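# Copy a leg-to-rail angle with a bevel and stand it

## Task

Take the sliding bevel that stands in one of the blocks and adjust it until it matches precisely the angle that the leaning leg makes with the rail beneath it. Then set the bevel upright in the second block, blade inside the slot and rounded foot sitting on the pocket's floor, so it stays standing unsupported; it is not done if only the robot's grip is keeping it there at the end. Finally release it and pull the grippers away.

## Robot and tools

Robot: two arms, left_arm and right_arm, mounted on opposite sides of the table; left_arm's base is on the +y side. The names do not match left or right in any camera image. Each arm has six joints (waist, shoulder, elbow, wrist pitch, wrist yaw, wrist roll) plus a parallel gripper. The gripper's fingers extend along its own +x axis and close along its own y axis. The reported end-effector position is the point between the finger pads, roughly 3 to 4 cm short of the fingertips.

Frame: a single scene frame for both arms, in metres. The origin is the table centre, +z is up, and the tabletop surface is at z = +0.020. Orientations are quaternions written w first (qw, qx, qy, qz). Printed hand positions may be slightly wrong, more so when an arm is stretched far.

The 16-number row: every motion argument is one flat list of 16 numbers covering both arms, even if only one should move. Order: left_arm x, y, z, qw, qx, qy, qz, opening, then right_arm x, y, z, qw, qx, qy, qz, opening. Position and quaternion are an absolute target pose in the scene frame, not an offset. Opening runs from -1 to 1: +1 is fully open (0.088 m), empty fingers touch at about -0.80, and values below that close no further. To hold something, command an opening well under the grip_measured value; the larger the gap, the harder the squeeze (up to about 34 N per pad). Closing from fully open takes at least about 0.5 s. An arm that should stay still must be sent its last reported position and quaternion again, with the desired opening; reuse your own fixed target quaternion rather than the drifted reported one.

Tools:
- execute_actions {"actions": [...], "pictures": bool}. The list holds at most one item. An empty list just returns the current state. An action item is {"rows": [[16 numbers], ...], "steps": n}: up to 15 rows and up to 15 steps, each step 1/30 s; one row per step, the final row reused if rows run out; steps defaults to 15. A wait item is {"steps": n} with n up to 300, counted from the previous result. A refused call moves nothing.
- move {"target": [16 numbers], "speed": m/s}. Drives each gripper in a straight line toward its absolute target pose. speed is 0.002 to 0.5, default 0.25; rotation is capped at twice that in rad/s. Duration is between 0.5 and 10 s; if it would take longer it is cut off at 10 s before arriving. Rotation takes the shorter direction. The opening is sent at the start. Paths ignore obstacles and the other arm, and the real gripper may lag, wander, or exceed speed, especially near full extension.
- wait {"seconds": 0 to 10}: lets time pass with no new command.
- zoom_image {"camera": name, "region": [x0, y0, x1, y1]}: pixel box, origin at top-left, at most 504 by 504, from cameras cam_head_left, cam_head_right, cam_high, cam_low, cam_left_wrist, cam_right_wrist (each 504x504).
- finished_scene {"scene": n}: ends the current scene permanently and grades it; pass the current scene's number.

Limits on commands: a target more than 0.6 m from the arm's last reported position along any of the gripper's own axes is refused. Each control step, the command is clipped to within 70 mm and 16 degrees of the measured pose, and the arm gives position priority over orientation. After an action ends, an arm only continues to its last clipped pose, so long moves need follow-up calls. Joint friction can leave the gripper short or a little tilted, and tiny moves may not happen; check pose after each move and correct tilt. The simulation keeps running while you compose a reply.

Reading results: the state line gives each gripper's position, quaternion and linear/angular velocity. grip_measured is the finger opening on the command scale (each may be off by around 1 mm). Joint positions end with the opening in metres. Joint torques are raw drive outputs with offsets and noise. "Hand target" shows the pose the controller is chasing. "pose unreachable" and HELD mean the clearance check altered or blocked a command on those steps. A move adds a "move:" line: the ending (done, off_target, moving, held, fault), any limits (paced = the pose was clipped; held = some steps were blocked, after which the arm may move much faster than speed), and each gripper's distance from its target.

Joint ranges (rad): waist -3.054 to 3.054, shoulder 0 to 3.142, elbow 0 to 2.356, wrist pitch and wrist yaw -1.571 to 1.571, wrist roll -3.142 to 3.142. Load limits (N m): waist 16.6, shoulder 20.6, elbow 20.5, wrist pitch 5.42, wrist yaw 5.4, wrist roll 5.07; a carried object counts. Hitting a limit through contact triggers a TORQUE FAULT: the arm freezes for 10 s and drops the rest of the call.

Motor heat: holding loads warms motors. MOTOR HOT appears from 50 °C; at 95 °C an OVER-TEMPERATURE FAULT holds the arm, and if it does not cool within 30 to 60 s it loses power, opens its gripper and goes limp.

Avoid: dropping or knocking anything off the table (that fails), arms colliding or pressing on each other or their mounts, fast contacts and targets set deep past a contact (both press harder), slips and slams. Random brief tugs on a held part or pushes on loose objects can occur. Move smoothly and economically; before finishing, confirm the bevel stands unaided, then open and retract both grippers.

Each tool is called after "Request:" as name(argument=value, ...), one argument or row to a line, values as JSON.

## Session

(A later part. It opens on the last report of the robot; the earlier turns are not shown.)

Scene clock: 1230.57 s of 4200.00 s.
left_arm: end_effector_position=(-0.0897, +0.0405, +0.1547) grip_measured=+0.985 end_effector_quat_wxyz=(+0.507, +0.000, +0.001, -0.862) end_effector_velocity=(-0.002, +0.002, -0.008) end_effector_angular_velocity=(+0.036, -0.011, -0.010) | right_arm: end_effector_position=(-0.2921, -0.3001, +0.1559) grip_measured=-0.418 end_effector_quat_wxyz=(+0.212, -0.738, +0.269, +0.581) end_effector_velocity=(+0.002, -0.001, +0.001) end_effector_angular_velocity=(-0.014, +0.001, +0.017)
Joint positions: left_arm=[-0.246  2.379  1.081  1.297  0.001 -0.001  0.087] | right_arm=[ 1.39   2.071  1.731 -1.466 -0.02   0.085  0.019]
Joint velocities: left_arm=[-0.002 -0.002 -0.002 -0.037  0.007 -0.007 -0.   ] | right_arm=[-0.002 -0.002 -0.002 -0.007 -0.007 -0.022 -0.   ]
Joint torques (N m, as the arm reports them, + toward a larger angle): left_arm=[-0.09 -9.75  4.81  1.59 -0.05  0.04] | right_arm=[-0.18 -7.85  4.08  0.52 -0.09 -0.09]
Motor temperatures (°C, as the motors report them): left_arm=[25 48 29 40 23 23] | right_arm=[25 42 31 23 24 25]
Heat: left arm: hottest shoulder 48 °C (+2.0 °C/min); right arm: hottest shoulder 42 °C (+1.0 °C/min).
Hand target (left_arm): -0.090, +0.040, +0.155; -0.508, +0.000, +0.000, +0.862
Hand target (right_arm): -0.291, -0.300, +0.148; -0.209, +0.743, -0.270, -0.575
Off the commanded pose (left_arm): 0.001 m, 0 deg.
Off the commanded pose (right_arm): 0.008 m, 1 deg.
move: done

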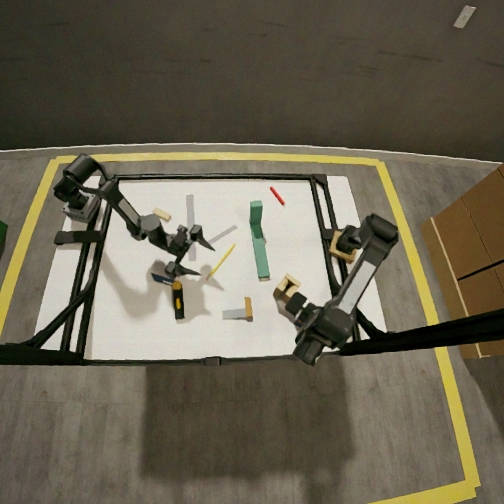

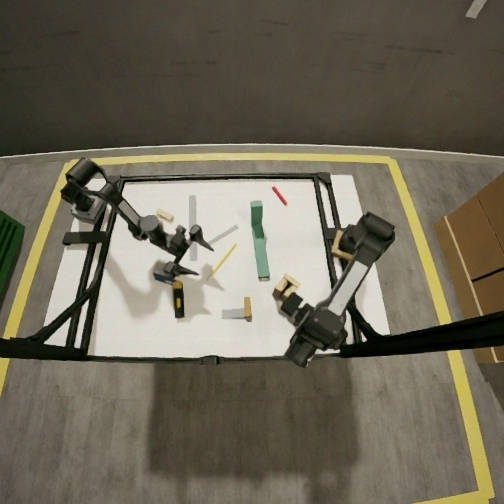

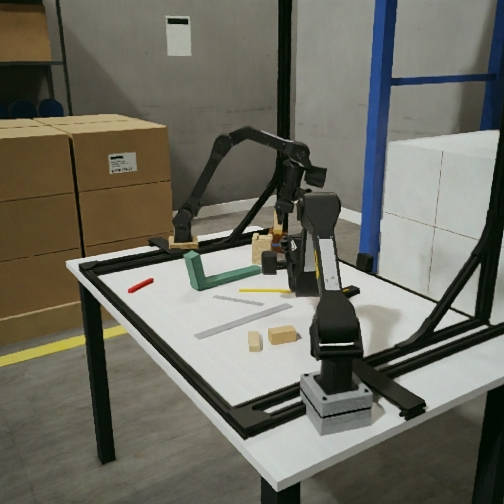

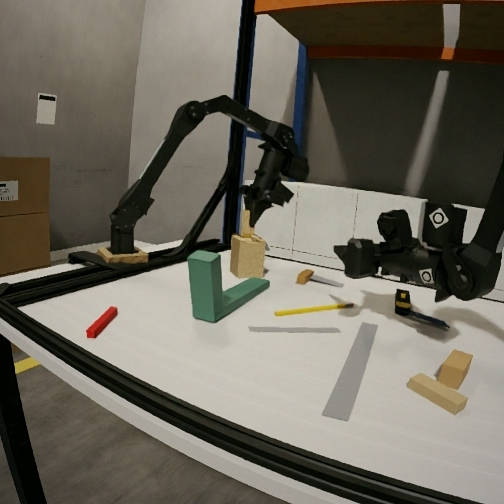

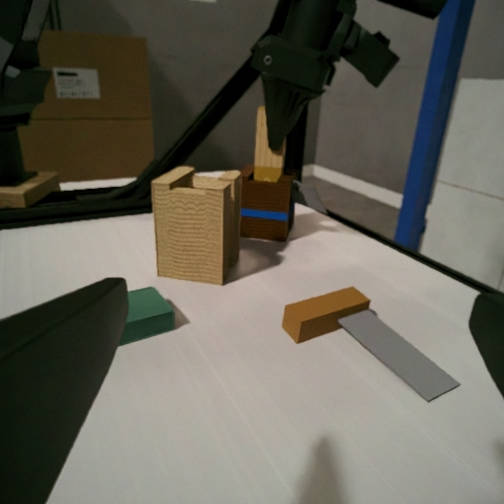

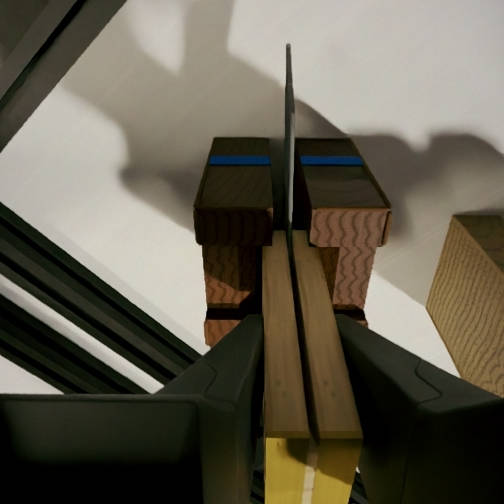

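Request:
move(
  target=[-0.090,0.040,0.155,0.5075,0.0,0.0,-0.8616,1, -0.2912,-0.2998,0.144,0.2095,-0.7430,0.2704,0.5755,-0.8],
  speed=0.003,
)

Request:
zoom_image(
  camera="cam_left_wrist",
  region=[230, 130, 320, 220],
)

Scene clock: 1265.10 s of 4200.00 s.
left_arm: end_effector_position=(-0.0897, +0.0403, +0.1543) grip_measured=+0.985 end_effector_quat_wxyz=(+0.507, +0.001, +0.001, -0.862) end_effector_velocity=(+0.000, +0.001, -0.007) end_effector_angular_velocity=(+0.027, -0.007, +0.005) | right_arm: end_effector_position=(-0.2921, -0.2999, +0.1542) grip_measured=-0.418 end_effector_quat_wxyz=(+0.212, -0.738, +0.269, +0.582) end_effector_velocity=(+0.003, -0.005, +0.001) end_effector_angular_velocity=(-0.029, -0.007, -0.015)
Joint positions: left_arm=[-0.246  2.38   1.081  1.297  0.001 -0.001  0.087] | right_arm=[ 1.389  2.072  1.725 -1.459 -0.021  0.084  0.019]
Joint velocities: left_arm=[-0.002  0.002 -0.002 -0.022 -0.007 -0.007 -0.   ] | right_arm=[-0.002 -0.002 -0.002 -0.022 -0.022  0.007  0.   ]
Joint torques (N m, as the arm reports them, + toward a larger angle): left_arm=[-0.05 -9.83  4.75  1.6  -0.04  0.04] | right_arm=[-0.13 -7.61  3.26  1.02 -0.03 -0.06]
Motor temperatures (°C, as the motors report them): left_arm=[25 49 29 40 23 23] | right_arm=[25 41 30 24 24 25]
Heat: left arm: hottest shoulder 49 °C (+1.0 °C/min); right arm: hottest shoulder 41 °C (+0.0 °C/min).
Hand target (left_arm): -0.090, +0.040, +0.155; -0.508, -0.000, +0.000, +0.862
Hand target (right_arm): -0.291, -0.300, +0.144; -0.209, +0.743, -0.270, -0.575
Off the commanded pose (left_arm): 0.001 m, 0 deg.
Off the commanded pose (right_arm): 0.010 m, 1 deg.
move: off_target (right_arm)

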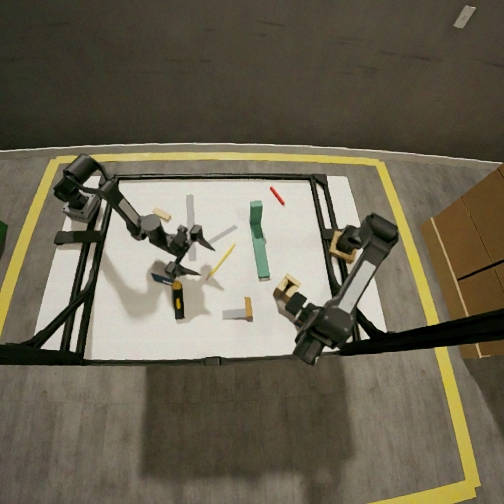

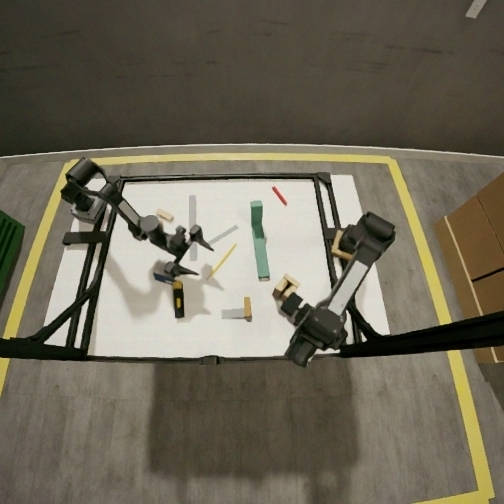

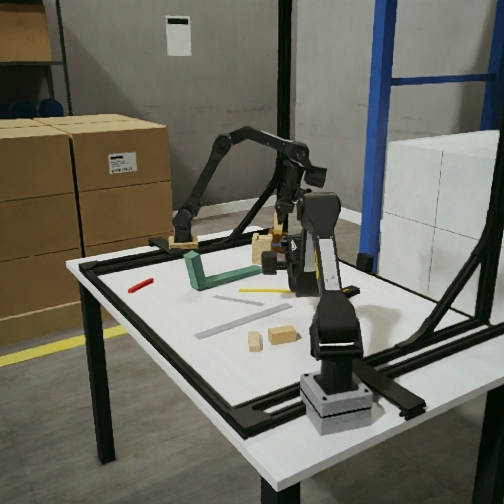

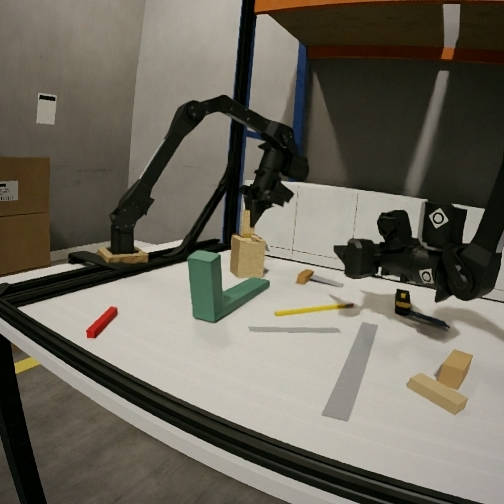

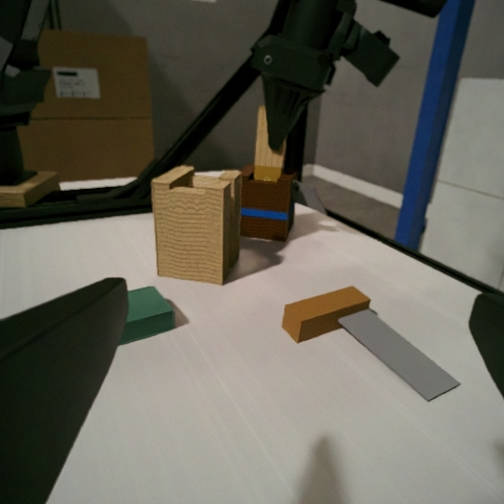

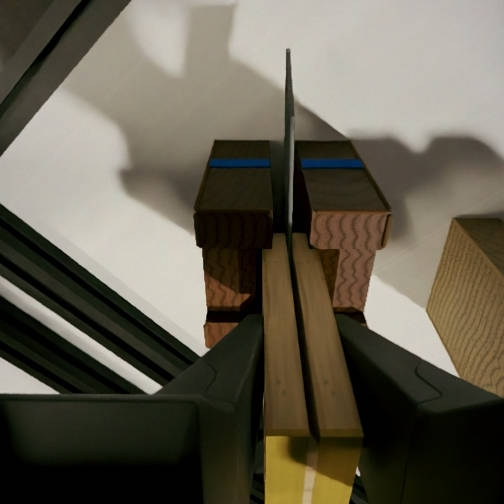

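Region (230, 130, 320, 220) of cam_left_wrist's 504x504 image, scaled by 5.600, with more detail than that image has.

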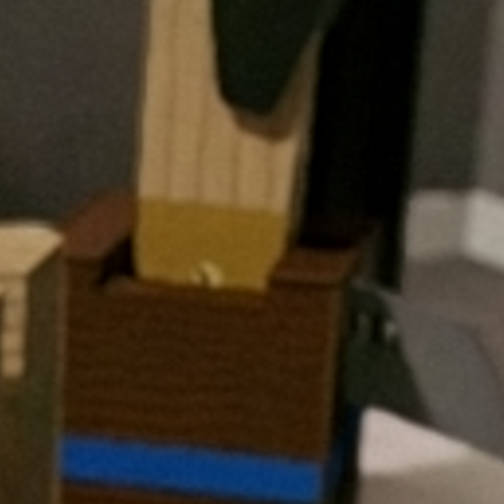

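Request:
move(
  target=[-0.090,0.040,0.155,0.5075,0.0,0.0,-0.8616,1, -0.2918,-0.2999,0.152,0.2110,-0.7400,0.2695,0.5790,-0.8],
  speed=0.005,
)

Request:
move(
  target=[-0.090,0.040,0.155,0.5075,0.0,0.0,-0.8616,1, -0.2918,-0.2999,0.152,0.2110,-0.7400,0.2695,0.5790,-0.36],
  speed=0.005,
)

Request:
zoom_image(
  camera="cam_left_wrist",
  region=[210, 80, 350, 220],
)

Scene clock: 1275.23 s of 4200.00 s.
left_arm: end_effector_position=(-0.0897, +0.0403, +0.1543) grip_measured=+0.985 end_effector_quat_wxyz=(+0.507, +0.001, +0.001, -0.862) end_effector_velocity=(-0.000, +0.001, +0.002) end_effector_angular_velocity=(-0.010, -0.003, +0.005) | right_arm: end_effector_position=(-0.2923, -0.2998, +0.1547) grip_measured=-0.418 end_effector_quat_wxyz=(+0.212, -0.737, +0.269, +0.583) end_effector_velocity=(+0.002, -0.001, +0.001) end_effector_angular_velocity=(-0.009, -0.003, -0.011)
Joint positions: left_arm=[-0.246  2.38   1.081  1.297  0.001 -0.001  0.087] | right_arm=[ 1.389  2.07   1.724 -1.457 -0.021  0.084  0.019]
Joint velocities: left_arm=[-0.002 -0.002 -0.002  0.007 -0.007  0.007 -0.   ] | right_arm=[-0.002 -0.002 -0.002 -0.007 -0.007  0.007  0.   ]
Joint torques (N m, as the arm reports them, + toward a larger angle): left_arm=[-0.1  -9.9   4.69  1.61 -0.03  0.03] | right_arm=[ 0.01 -8.64  5.65 -0.32  0.    0.  ]
Motor temperatures (°C, as the motors report them): left_arm=[25 49 29 40 23 23] | right_arm=[25 41 30 24 24 25]
Heat: left arm: hottest shoulder 49 °C (+1.0 °C/min); right arm: hottest shoulder 41 °C (-1.0 °C/min).
Hand target (left_arm): -0.090, +0.040, +0.155; -0.508, +0.000, +0.000, +0.862
Hand target (right_arm): -0.292, -0.300, +0.152; -0.211, +0.740, -0.270, -0.579
Off the commanded pose (left_arm): 0.001 m, 0 deg.
Off the commanded pose (right_arm): 0.003 m, 1 deg.
move: done

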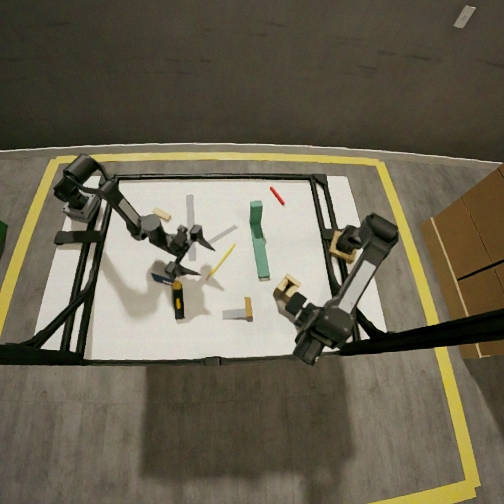

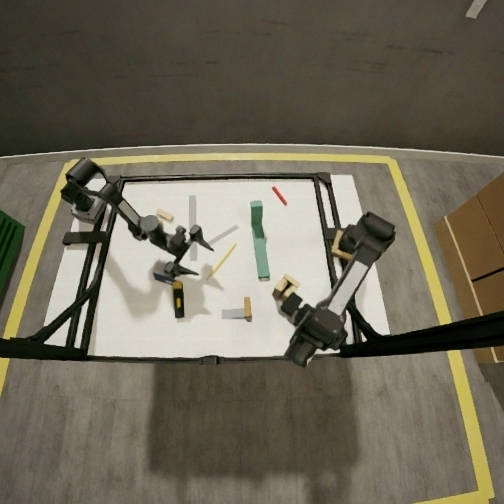

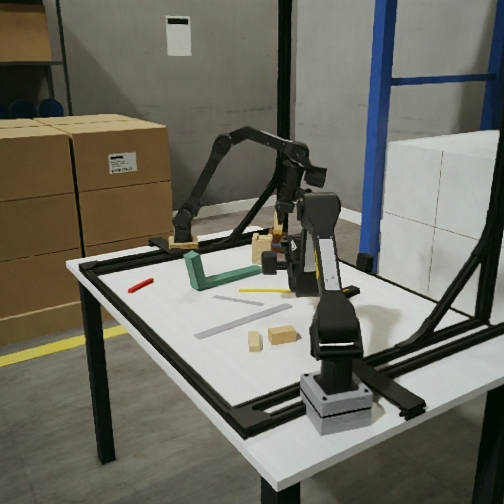

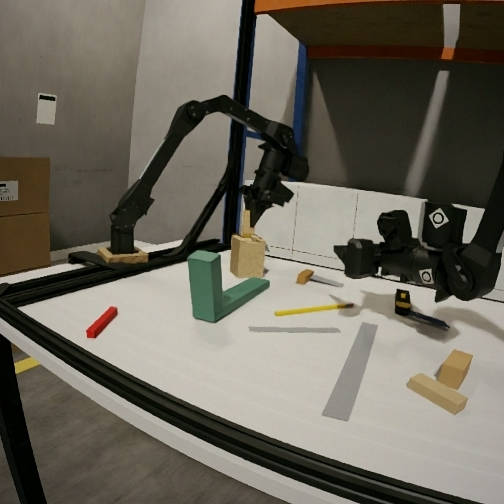

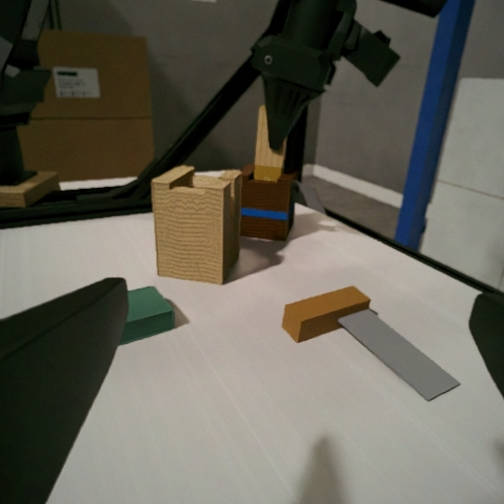

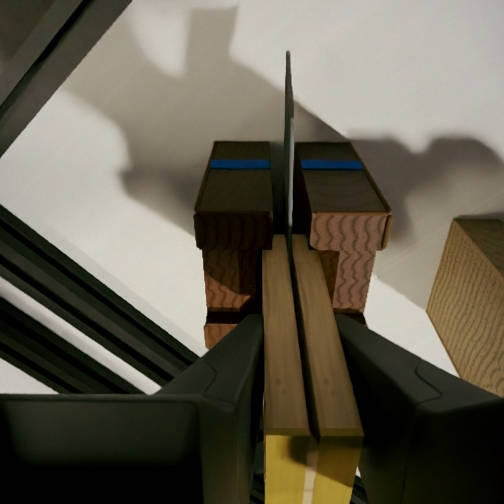

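Scene clock: 1276.47 s of 4200.00 s.
left_arm: end_effector_position=(-0.0897, +0.0403, +0.1544) grip_measured=+0.985 end_effector_quat_wxyz=(+0.507, +0.000, +0.001, -0.862) end_effector_velocity=(+0.000, +0.001, -0.000) end_effector_angular_velocity=(+0.003, -0.010, +0.005) | right_arm: end_effector_position=(-0.2924, -0.2999, +0.1546) grip_measured=-0.360 end_effector_quat_wxyz=(+0.212, -0.737, +0.269, +0.583) end_effector_velocity=(+0.003, +0.000, +0.001) end_effector_angular_velocity=(+0.000, -0.009, +0.006)
Joint positions: left_arm=[-0.246  2.38   1.082  1.297  0.001 -0.001  0.087] | right_arm=[ 1.389  2.07   1.725 -1.457 -0.022  0.084  0.021]
Joint velocities: left_arm=[-0.002 -0.007 -0.007 -0.007 -0.007  0.007 -0.   ] | right_arm=[-0.002 -0.002 -0.002 -0.007  0.007 -0.007 -0.001]
Joint torques (N m, as the arm reports them, + toward a larger angle): left_arm=[-0.1  -9.87  4.72  1.61 -0.03  0.03] | right_arm=[ 0.   -8.68  5.64 -0.32  0.04  0.  ]
Motor temperatures (°C, as the motors report them): left_arm=[25 49 29 40 23 23] | right_arm=[25 41 30 24 24 25]
Heat: left arm: hottest shoulder 49 °C (+1.0 °C/min); right arm: hottest shoulder 41 °C (-1.0 °C/min).
Hand target (left_arm): -0.090, +0.040, +0.155; -0.508, +0.000, +0.000, +0.862
Hand target (right_arm): -0.292, -0.300, +0.152; -0.211, +0.740, -0.269, -0.579
Off the commanded pose (left_arm): 0.001 m, 0 deg.
Off the commanded pose (right_arm): 0.003 m, 1 deg.
move: done

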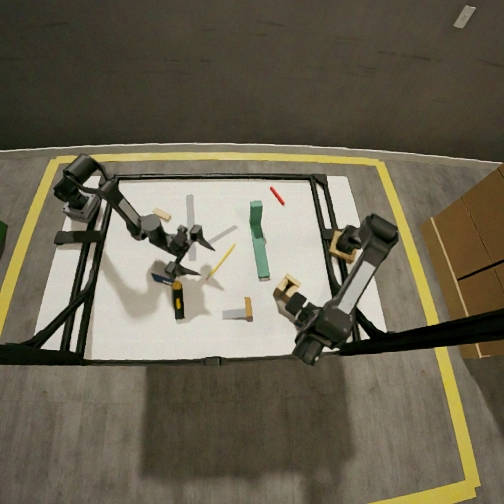

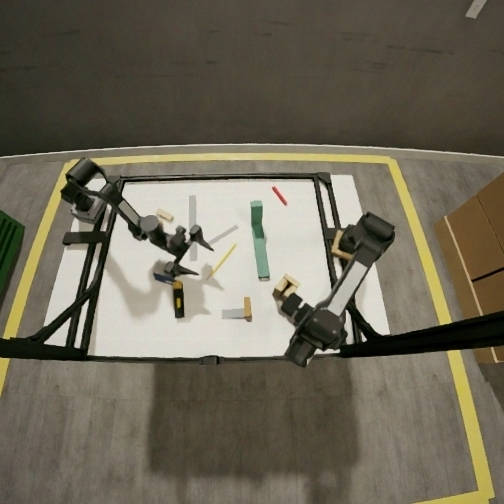

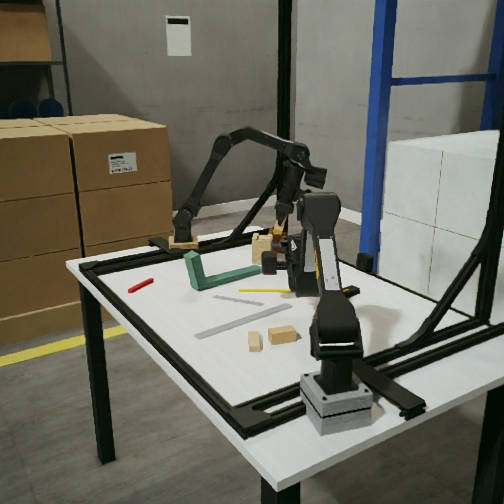

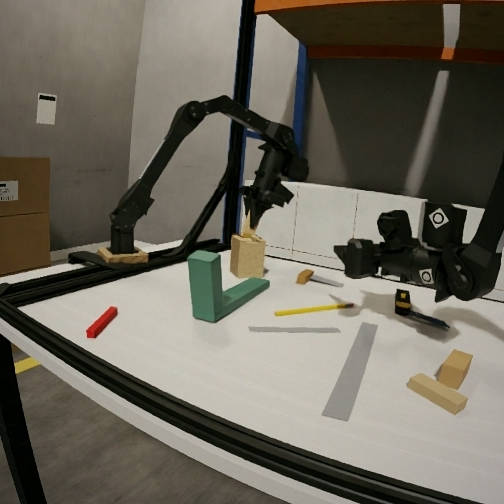

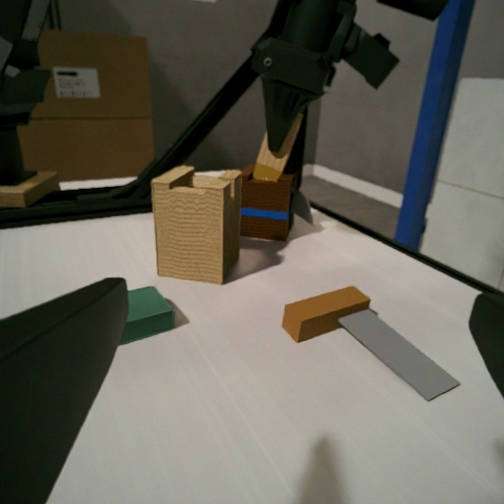

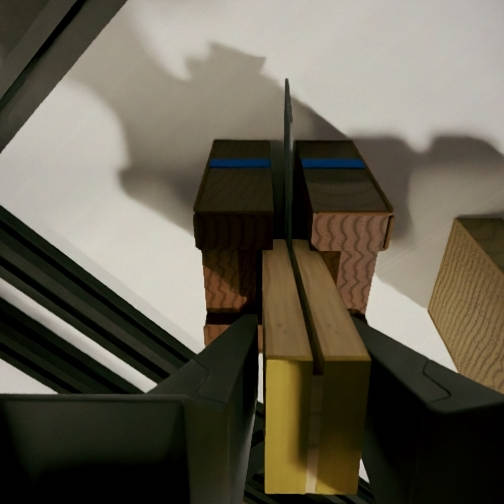

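Region (210, 80, 350, 220) of cam_left_wrist's 504x504 image, scaled by 3.600, with more detail than that image has.

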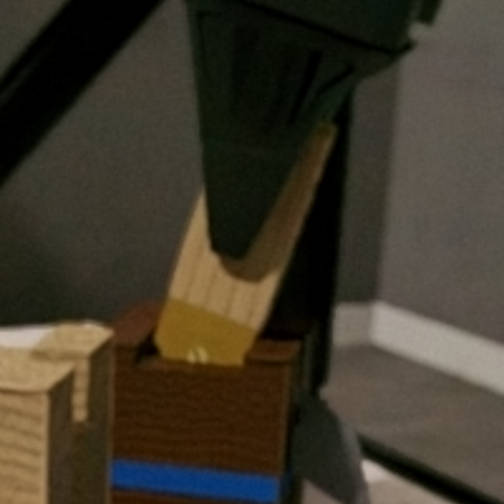

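Request:
move(
  target=[-0.090,0.040,0.155,0.5075,0.0,0.0,-0.8616,1, -0.2918,-0.2999,0.153,0.2110,-0.7400,0.2695,0.5790,0.1],
  speed=0.005,
)

Request:
zoom_image(
  camera="cam_left_wrist",
  region=[210, 80, 350, 220],
)

Scene clock: 1291.77 s of 4200.00 s.
left_arm: end_effector_position=(-0.0897, +0.0403, +0.1542) grip_measured=+0.985 end_effector_quat_wxyz=(+0.507, +0.001, +0.001, -0.862) end_effector_velocity=(-0.003, +0.000, -0.000) end_effector_angular_velocity=(+0.021, +0.013, -0.010) | right_arm: end_effector_position=(-0.2919, -0.3002, +0.1547) grip_measured=+0.100 end_effector_quat_wxyz=(+0.211, -0.738, +0.269, +0.582) end_effector_velocity=(-0.001, +0.000, +0.002) end_effector_angular_velocity=(-0.003, +0.017, +0.017)
Joint positions: left_arm=[-0.246  2.38   1.082  1.297  0.001 -0.001  0.087] | right_arm=[ 1.389  2.071  1.725 -1.46  -0.022  0.084  0.044]
Joint velocities: left_arm=[-0.002 -0.007  0.002 -0.022  0.007 -0.022  0.   ] | right_arm=[-0.002 -0.007 -0.002  0.007 -0.007 -0.022  0.   ]
Joint torques (N m, as the arm reports them, + toward a larger angle): left_arm=[-0.1  -9.88  4.65  1.61 -0.03  0.03] | right_arm=[ 0.   -8.8   6.06 -0.4   0.02  0.  ]
Motor temperatures (°C, as the motors report them): left_arm=[25 50 29 40 23 23] | right_arm=[25 41 30 24 24 25]
Heat: left arm: hottest shoulder 50 °C (+2.0 °C/min); right arm: hottest shoulder 41 °C (-1.0 °C/min). Fold the left arm in close to its base before you think long.
Hand target (left_arm): -0.090, +0.040, +0.155; -0.508, -0.000, -0.000, +0.862
Hand target (right_arm): -0.292, -0.300, +0.153; -0.211, +0.740, -0.269, -0.579
Off the commanded pose (left_arm): 0.001 m, 0 deg.
Off the commanded pose (right_arm): 0.002 m, 0 deg.
MOTOR HOT: a motor of the left arm reached 50 °C. Now the hottest motor of the left arm, joint 2 (shoulder), reports 50 °C. The temperature limit of the motors' drives, at which the controller stops that arm, is 95 °C. To cool a motor, set the load down, stop pushing, or move to a pose that needs little force.
After step 90, 11.10 s passed at rest.
move: done

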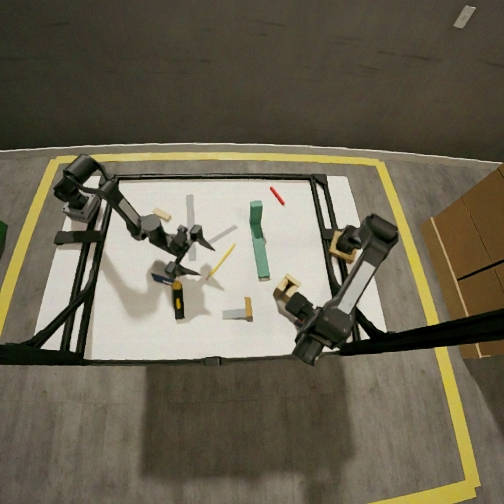

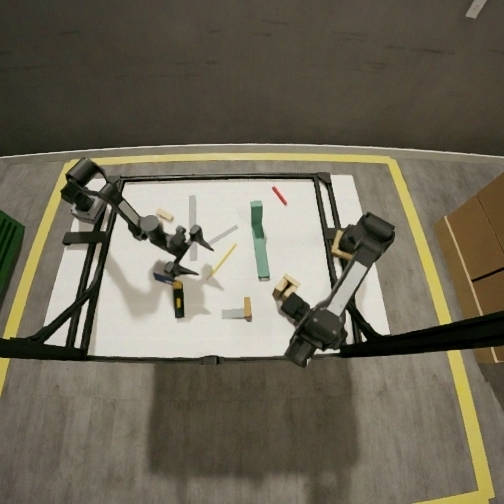

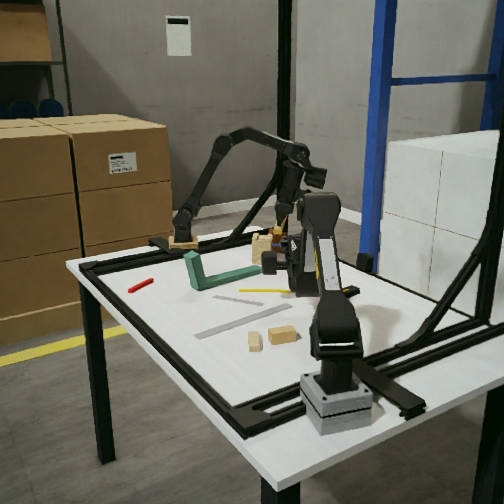

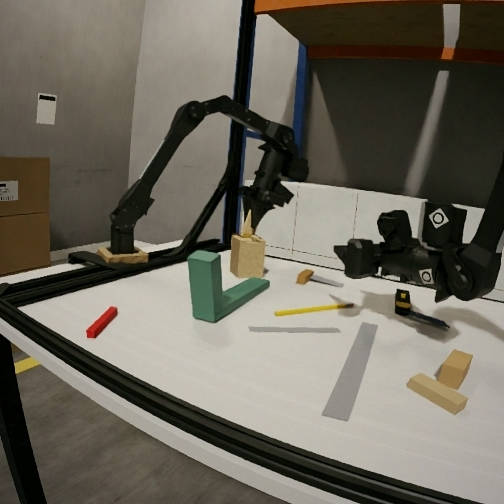

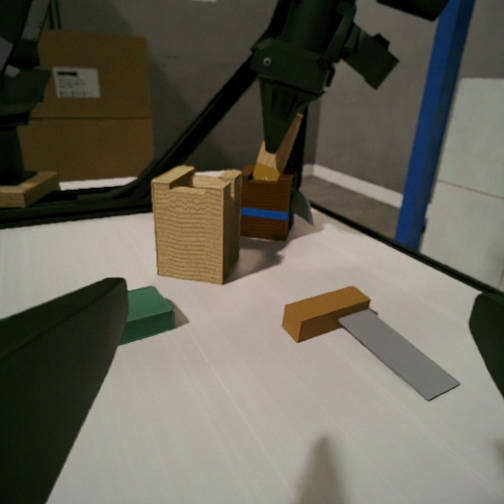

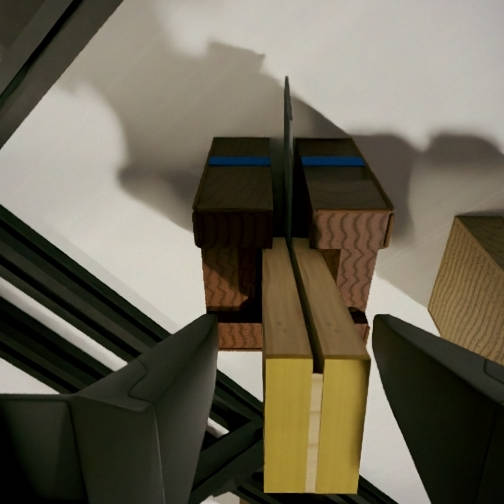

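Region (210, 80, 350, 220) of cam_left_wrist's 504x504 image, scaled by 3.600, with more detail than that image has.

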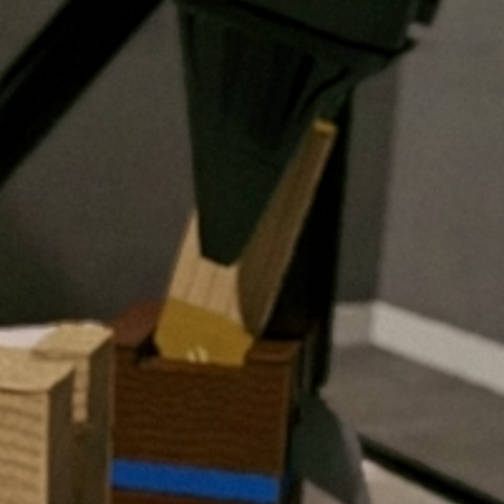

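Request:
move(
  target=[-0.060,0.090,0.170,0.5075,0.0,0.0,-0.8616,1, -0.2918,-0.2999,0.190,0.2150,-0.7300,0.2660,0.5920,0.3],
  speed=0.02,
)

Request:
move(
  target=[-0.040,0.130,0.190,0.5075,0.0,0.0,-0.8616,1, -0.270,-0.340,0.240,0.242,-0.6645,0.242,0.6645,0.6],
  speed=0.05,
)

Scene clock: 1303.17 s of 4200.00 s.
left_arm: end_effector_position=(-0.0612, +0.0894, +0.1646) grip_measured=+0.985 end_effector_quat_wxyz=(+0.507, +0.005, +0.003, -0.862) end_effector_velocity=(+0.001, +0.003, -0.004) end_effector_angular_velocity=(+0.011, -0.015, +0.005) | right_arm: end_effector_position=(-0.2909, -0.3008, +0.1825) grip_measured=+0.300 end_effector_quat_wxyz=(+0.212, -0.737, +0.269, +0.583) end_effector_velocity=(+0.001, -0.003, +0.001) end_effector_angular_velocity=(-0.011, -0.001, +0.008)
Joint positions: left_arm=[-0.243  2.233  0.811  1.41   0.004 -0.001  0.087] | right_arm=[ 1.389  2.056  1.814 -1.561 -0.021  0.084  0.054]
Joint velocities: left_arm=[-0.002 -0.002 -0.012 -0.007 -0.007  0.007 -0.   ] | right_arm=[ 0.002 -0.002 -0.002 -0.007 -0.007 -0.007 -0.   ]
Joint torques (N m, as the arm reports them, + toward a larger angle): left_arm=[  0.3  -10.15   3.14   1.86   0.09   0.03] | right_arm=[  0.06 -11.51   7.19  -0.39   0.07   0.02]
Motor temperatures (°C, as the motors report them): left_arm=[25 50 29 40 23 23] | right_arm=[25 42 31 24 24 25]
Heat: left arm: hottest shoulder 50 °C (+1.0 °C/min); right arm: hottest shoulder 42 °C (+1.0 °C/min). Fold the left arm in close to its base before you think long.
Hand target (left_arm): -0.060, +0.090, +0.170; -0.508, +0.000, +0.000, +0.862
Hand target (right_arm): -0.292, -0.300, +0.190; -0.215, +0.730, -0.266, -0.592
Off the commanded pose (left_arm): 0.006 m, 1 deg.
Off the commanded pose (right_arm): 0.008 m, 1 deg.
MOTOR HOT: still on. Now the hottest motor of the left arm, joint 2 (shoulder), reports 50 °C; a drive's own limit is 95 °C.
joint sent to its limit (right arm) — the command would take joint 4 (wrist pitch) past its lower limit, so that joint was sent only as far as its limit.
After step 90, 5.13 s passed at rest.
move: done

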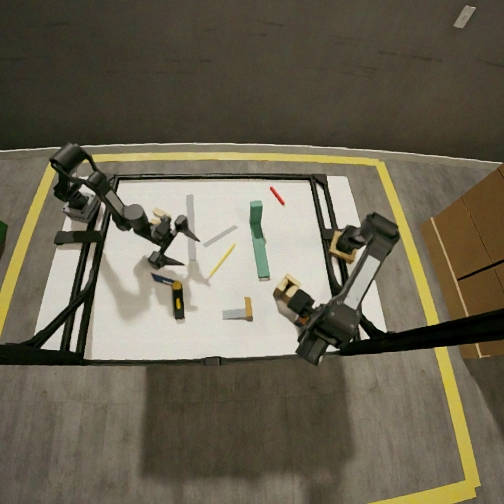

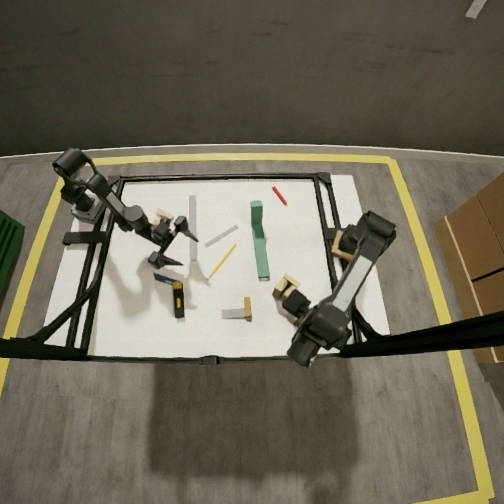

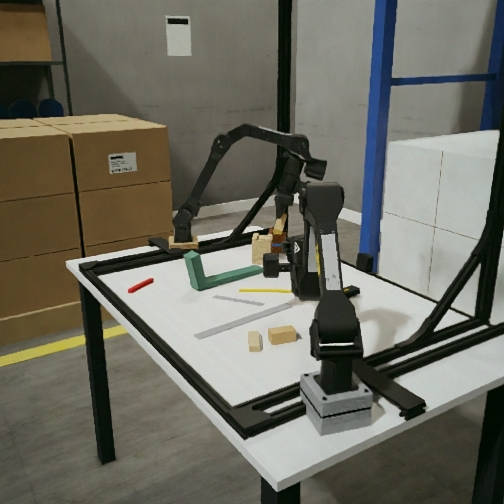

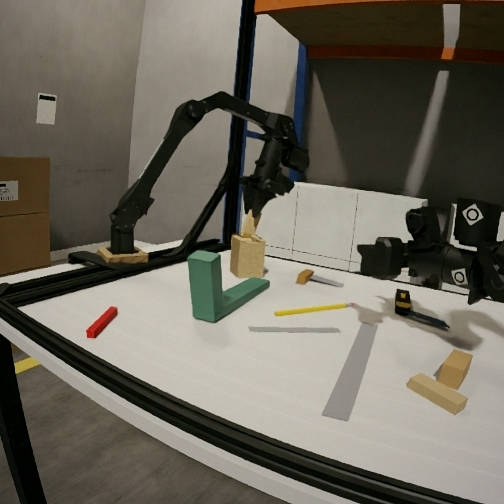

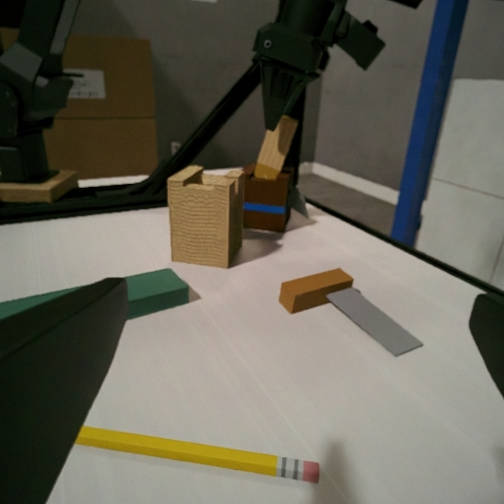

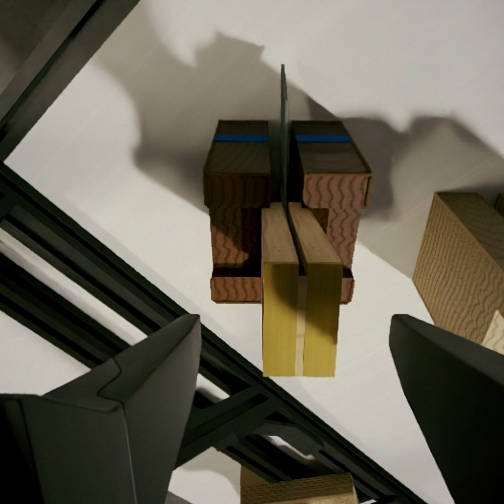

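Scene clock: 1305.80 s of 4200.00 s.
left_arm: end_effector_position=(-0.0399, +0.1283, +0.1856) grip_measured=+0.985 end_effector_quat_wxyz=(+0.507, +0.004, +0.003, -0.862) end_effector_velocity=(+0.001, +0.002, -0.004) end_effector_angular_velocity=(+0.016, -0.017, +0.005) | right_arm: end_effector_position=(-0.2720, -0.3379, +0.2397) grip_measured=+0.600 end_effector_quat_wxyz=(+0.241, -0.666, +0.244, +0.663) end_effector_velocity=(+0.006, -0.004, -0.001) end_effector_angular_velocity=(-0.020, -0.019, +0.005)
Joint positions: left_arm=[-0.243  2.068  0.612  1.446  0.004 -0.001  0.087] | right_arm=[ 1.462  1.725  1.626 -1.476 -0.003  0.159  0.068]
Joint velocities: left_arm=[-0.002 -0.007 -0.007 -0.022 -0.007  0.007 -0.   ] | right_arm=[-0.002 -0.007 -0.012 -0.022 -0.007 -0.007 -0.   ]
Joint torques (N m, as the arm reports them, + toward a larger angle): left_arm=[-0.31 -8.65  2.95  1.85 -0.09  0.04] | right_arm=[ 0.33 -8.96  4.97  0.27  0.08  0.09]
Motor temperatures (°C, as the motors report them): left_arm=[25 50 29 40 23 23] | right_arm=[25 43 31 24 24 25]
Heat: left arm: hottest shoulder 50 °C (+1.0 °C/min); right arm: hottest shoulder 43 °C (+2.0 °C/min). Fold the left arm in close to its base before you think long.
Hand target (left_arm): -0.040, +0.130, +0.190; -0.507, +0.000, +0.000, +0.862
Hand target (right_arm): -0.270, -0.340, +0.241; -0.242, +0.664, -0.243, -0.664
Off the commanded pose (left_arm): 0.005 m, 1 deg.
Off the commanded pose (right_arm): 0.003 m, 0 deg.
MOTOR HOT: still on. Now the hottest motor of the left arm, joint 2 (shoulder), reports 50 °C; a drive's own limit is 95 °C.
move: done

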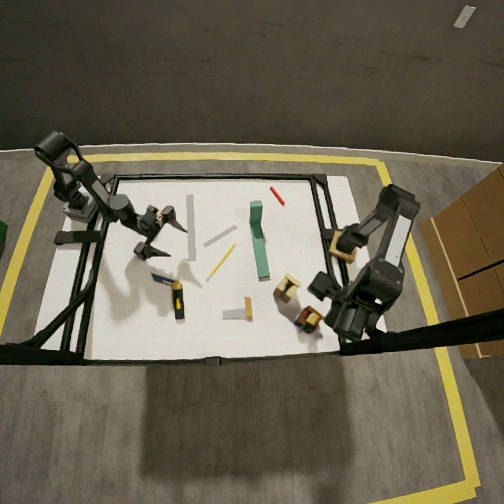

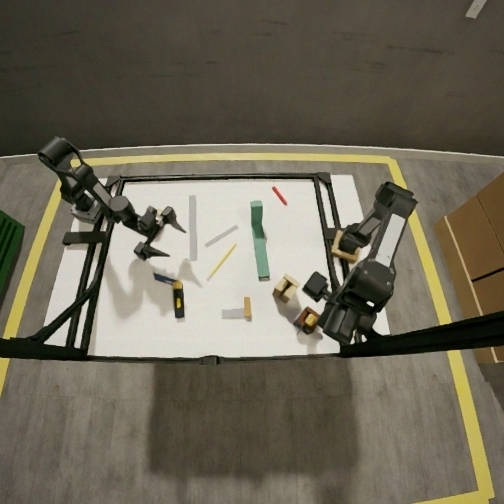

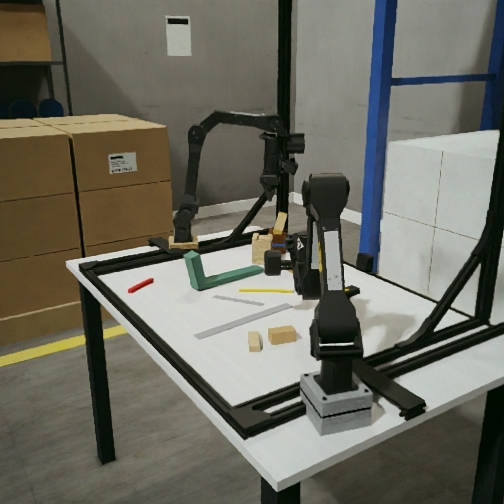

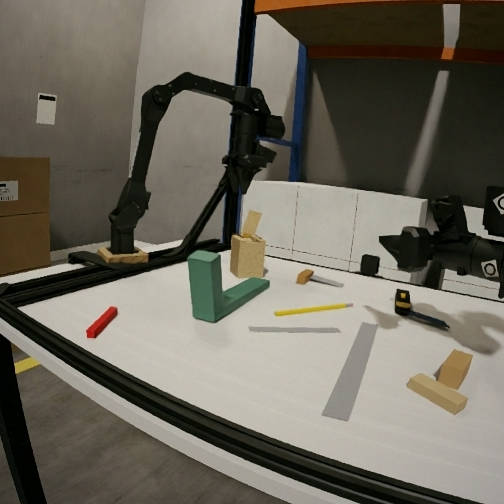

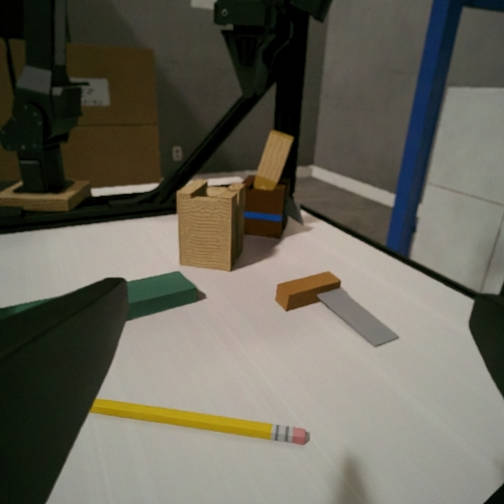

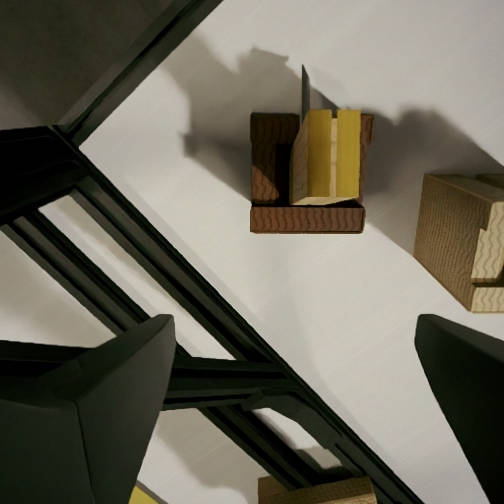

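Request:
zoom_image(
  camera="cam_left_wrist",
  region=[225, 115, 345, 250],
)

Region (225, 115, 345, 250) of cam_left_wrist's 504x504 image, scaled by 3.733, with more detail than that image has.

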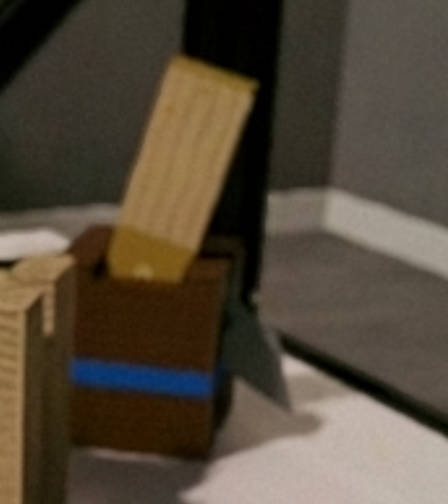

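Request:
zoom_image(
  camera="cam_left_wrist",
  region=[270, 180, 320, 240],
)

Region (270, 180, 320, 240) of cam_left_wrist's 504x504 image, scaled by 8.400, with more detail than that image has.

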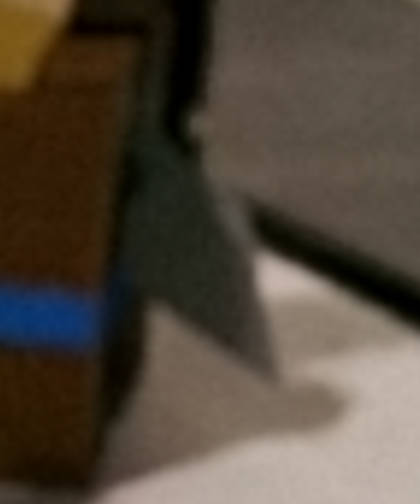

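Request:
move(
  target=[0.040,0.200,0.220,0.5075,0.0,0.0,-0.8616,1, -0.130,-0.330,0.250,0.242,-0.6645,0.242,0.6645,0.8],
  speed=0.08,
)

Scene clock: 1333.43 s of 4200.00 s.
left_arm: end_effector_position=(+0.0392, +0.1981, +0.2192) grip_measured=+0.985 end_effector_quat_wxyz=(+0.507, +0.000, +0.000, -0.862) end_effector_velocity=(+0.004, +0.000, -0.004) end_effector_angular_velocity=(+0.029, -0.002, +0.024) | right_arm: end_effector_position=(-0.1318, -0.3268, +0.2513) grip_measured=+0.800 end_effector_quat_wxyz=(+0.243, -0.664, +0.242, +0.664) end_effector_velocity=(+0.001, +0.002, -0.000) end_effector_angular_velocity=(+0.002, +0.010, +0.024)
Joint positions: left_arm=[-0.069  1.674  0.229  1.445  0.178 -0.001  0.087] | right_arm=[ 1.067  1.356  1.315 -1.529  0.001 -0.235  0.078]
Joint velocities: left_arm=[ 0.002 -0.017 -0.007 -0.037 -0.022 -0.007  0.   ] | right_arm=[-0.012 -0.002 -0.002  0.007 -0.007 -0.037 -0.   ]
Joint torques (N m, as the arm reports them, + toward a larger angle): left_arm=[ 0.25 -5.34  3.13  1.45  0.09 -0.01] | right_arm=[-0.29 -5.37  4.93  0.02  0.02 -0.13]
Motor temperatures (°C, as the motors report them): left_arm=[25 48 28 42 23 23] | right_arm=[25 42 30 24 24 25]
Heat: left arm: hottest shoulder 48 °C (-1.0 °C/min); right arm: hottest shoulder 42 °C (+1.0 °C/min). Fold the left arm in close to its base before you think long.
Hand target (left_arm): +0.041, +0.199, +0.220; -0.508, +0.000, -0.001, +0.862
Hand target (right_arm): -0.129, -0.329, +0.251; -0.242, +0.665, -0.242, -0.663
Off the commanded pose (left_arm): 0.002 m, 0 deg.
Off the commanded pose (right_arm): 0.004 m, 0 deg.
MOTOR HOT: still on. Now the hottest motor of the left arm, joint 2 (shoulder), reports 48 °C; a drive's own limit is 95 °C.
After step 90, 22.47 s passed at rest.
move: done

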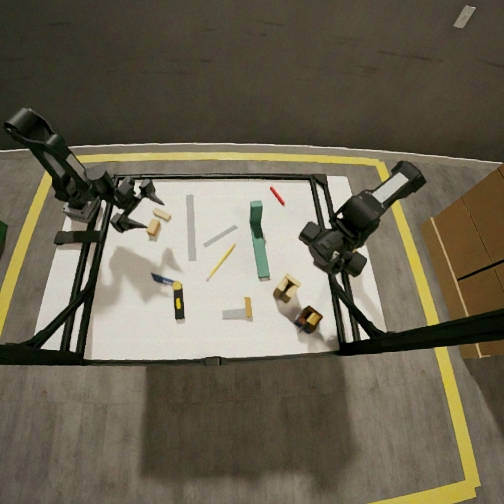

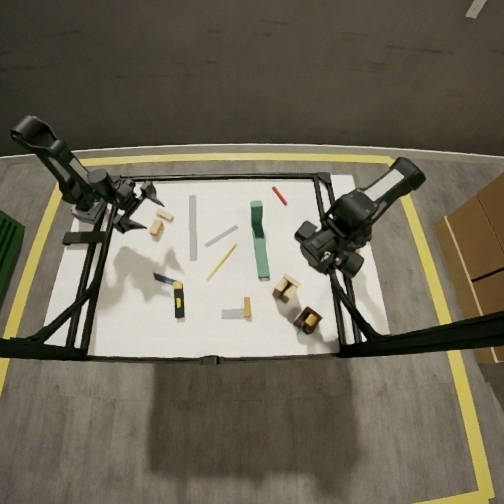

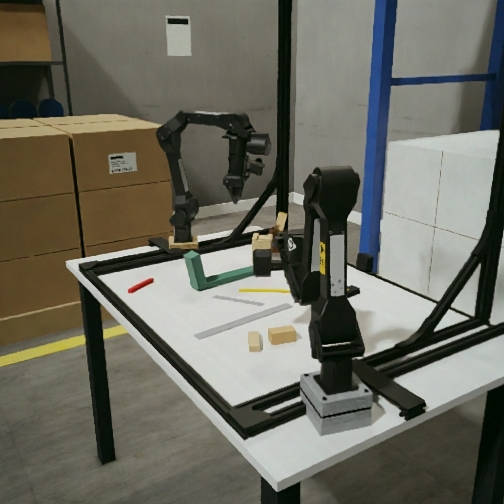

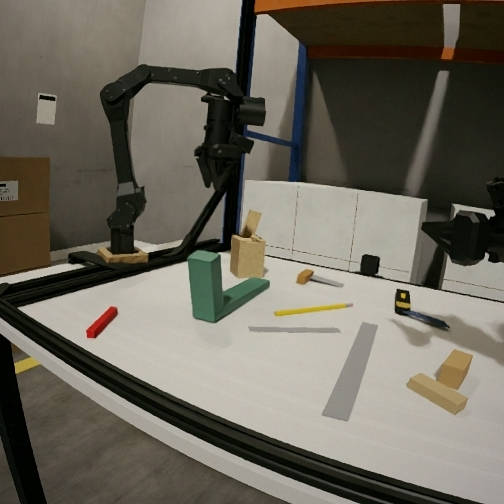

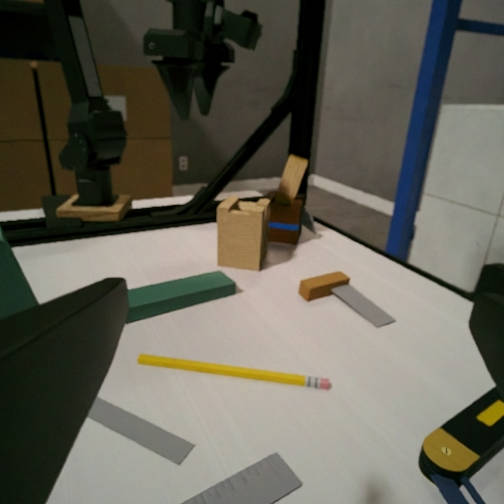

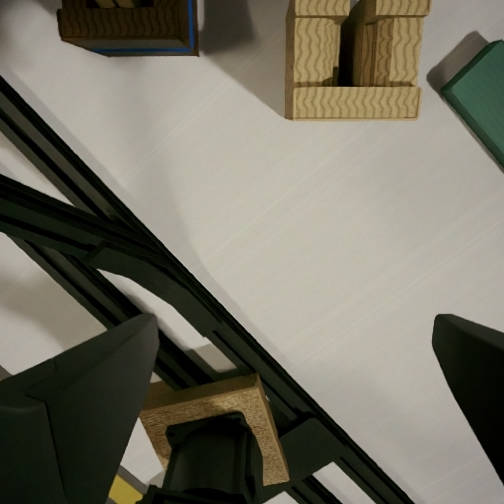

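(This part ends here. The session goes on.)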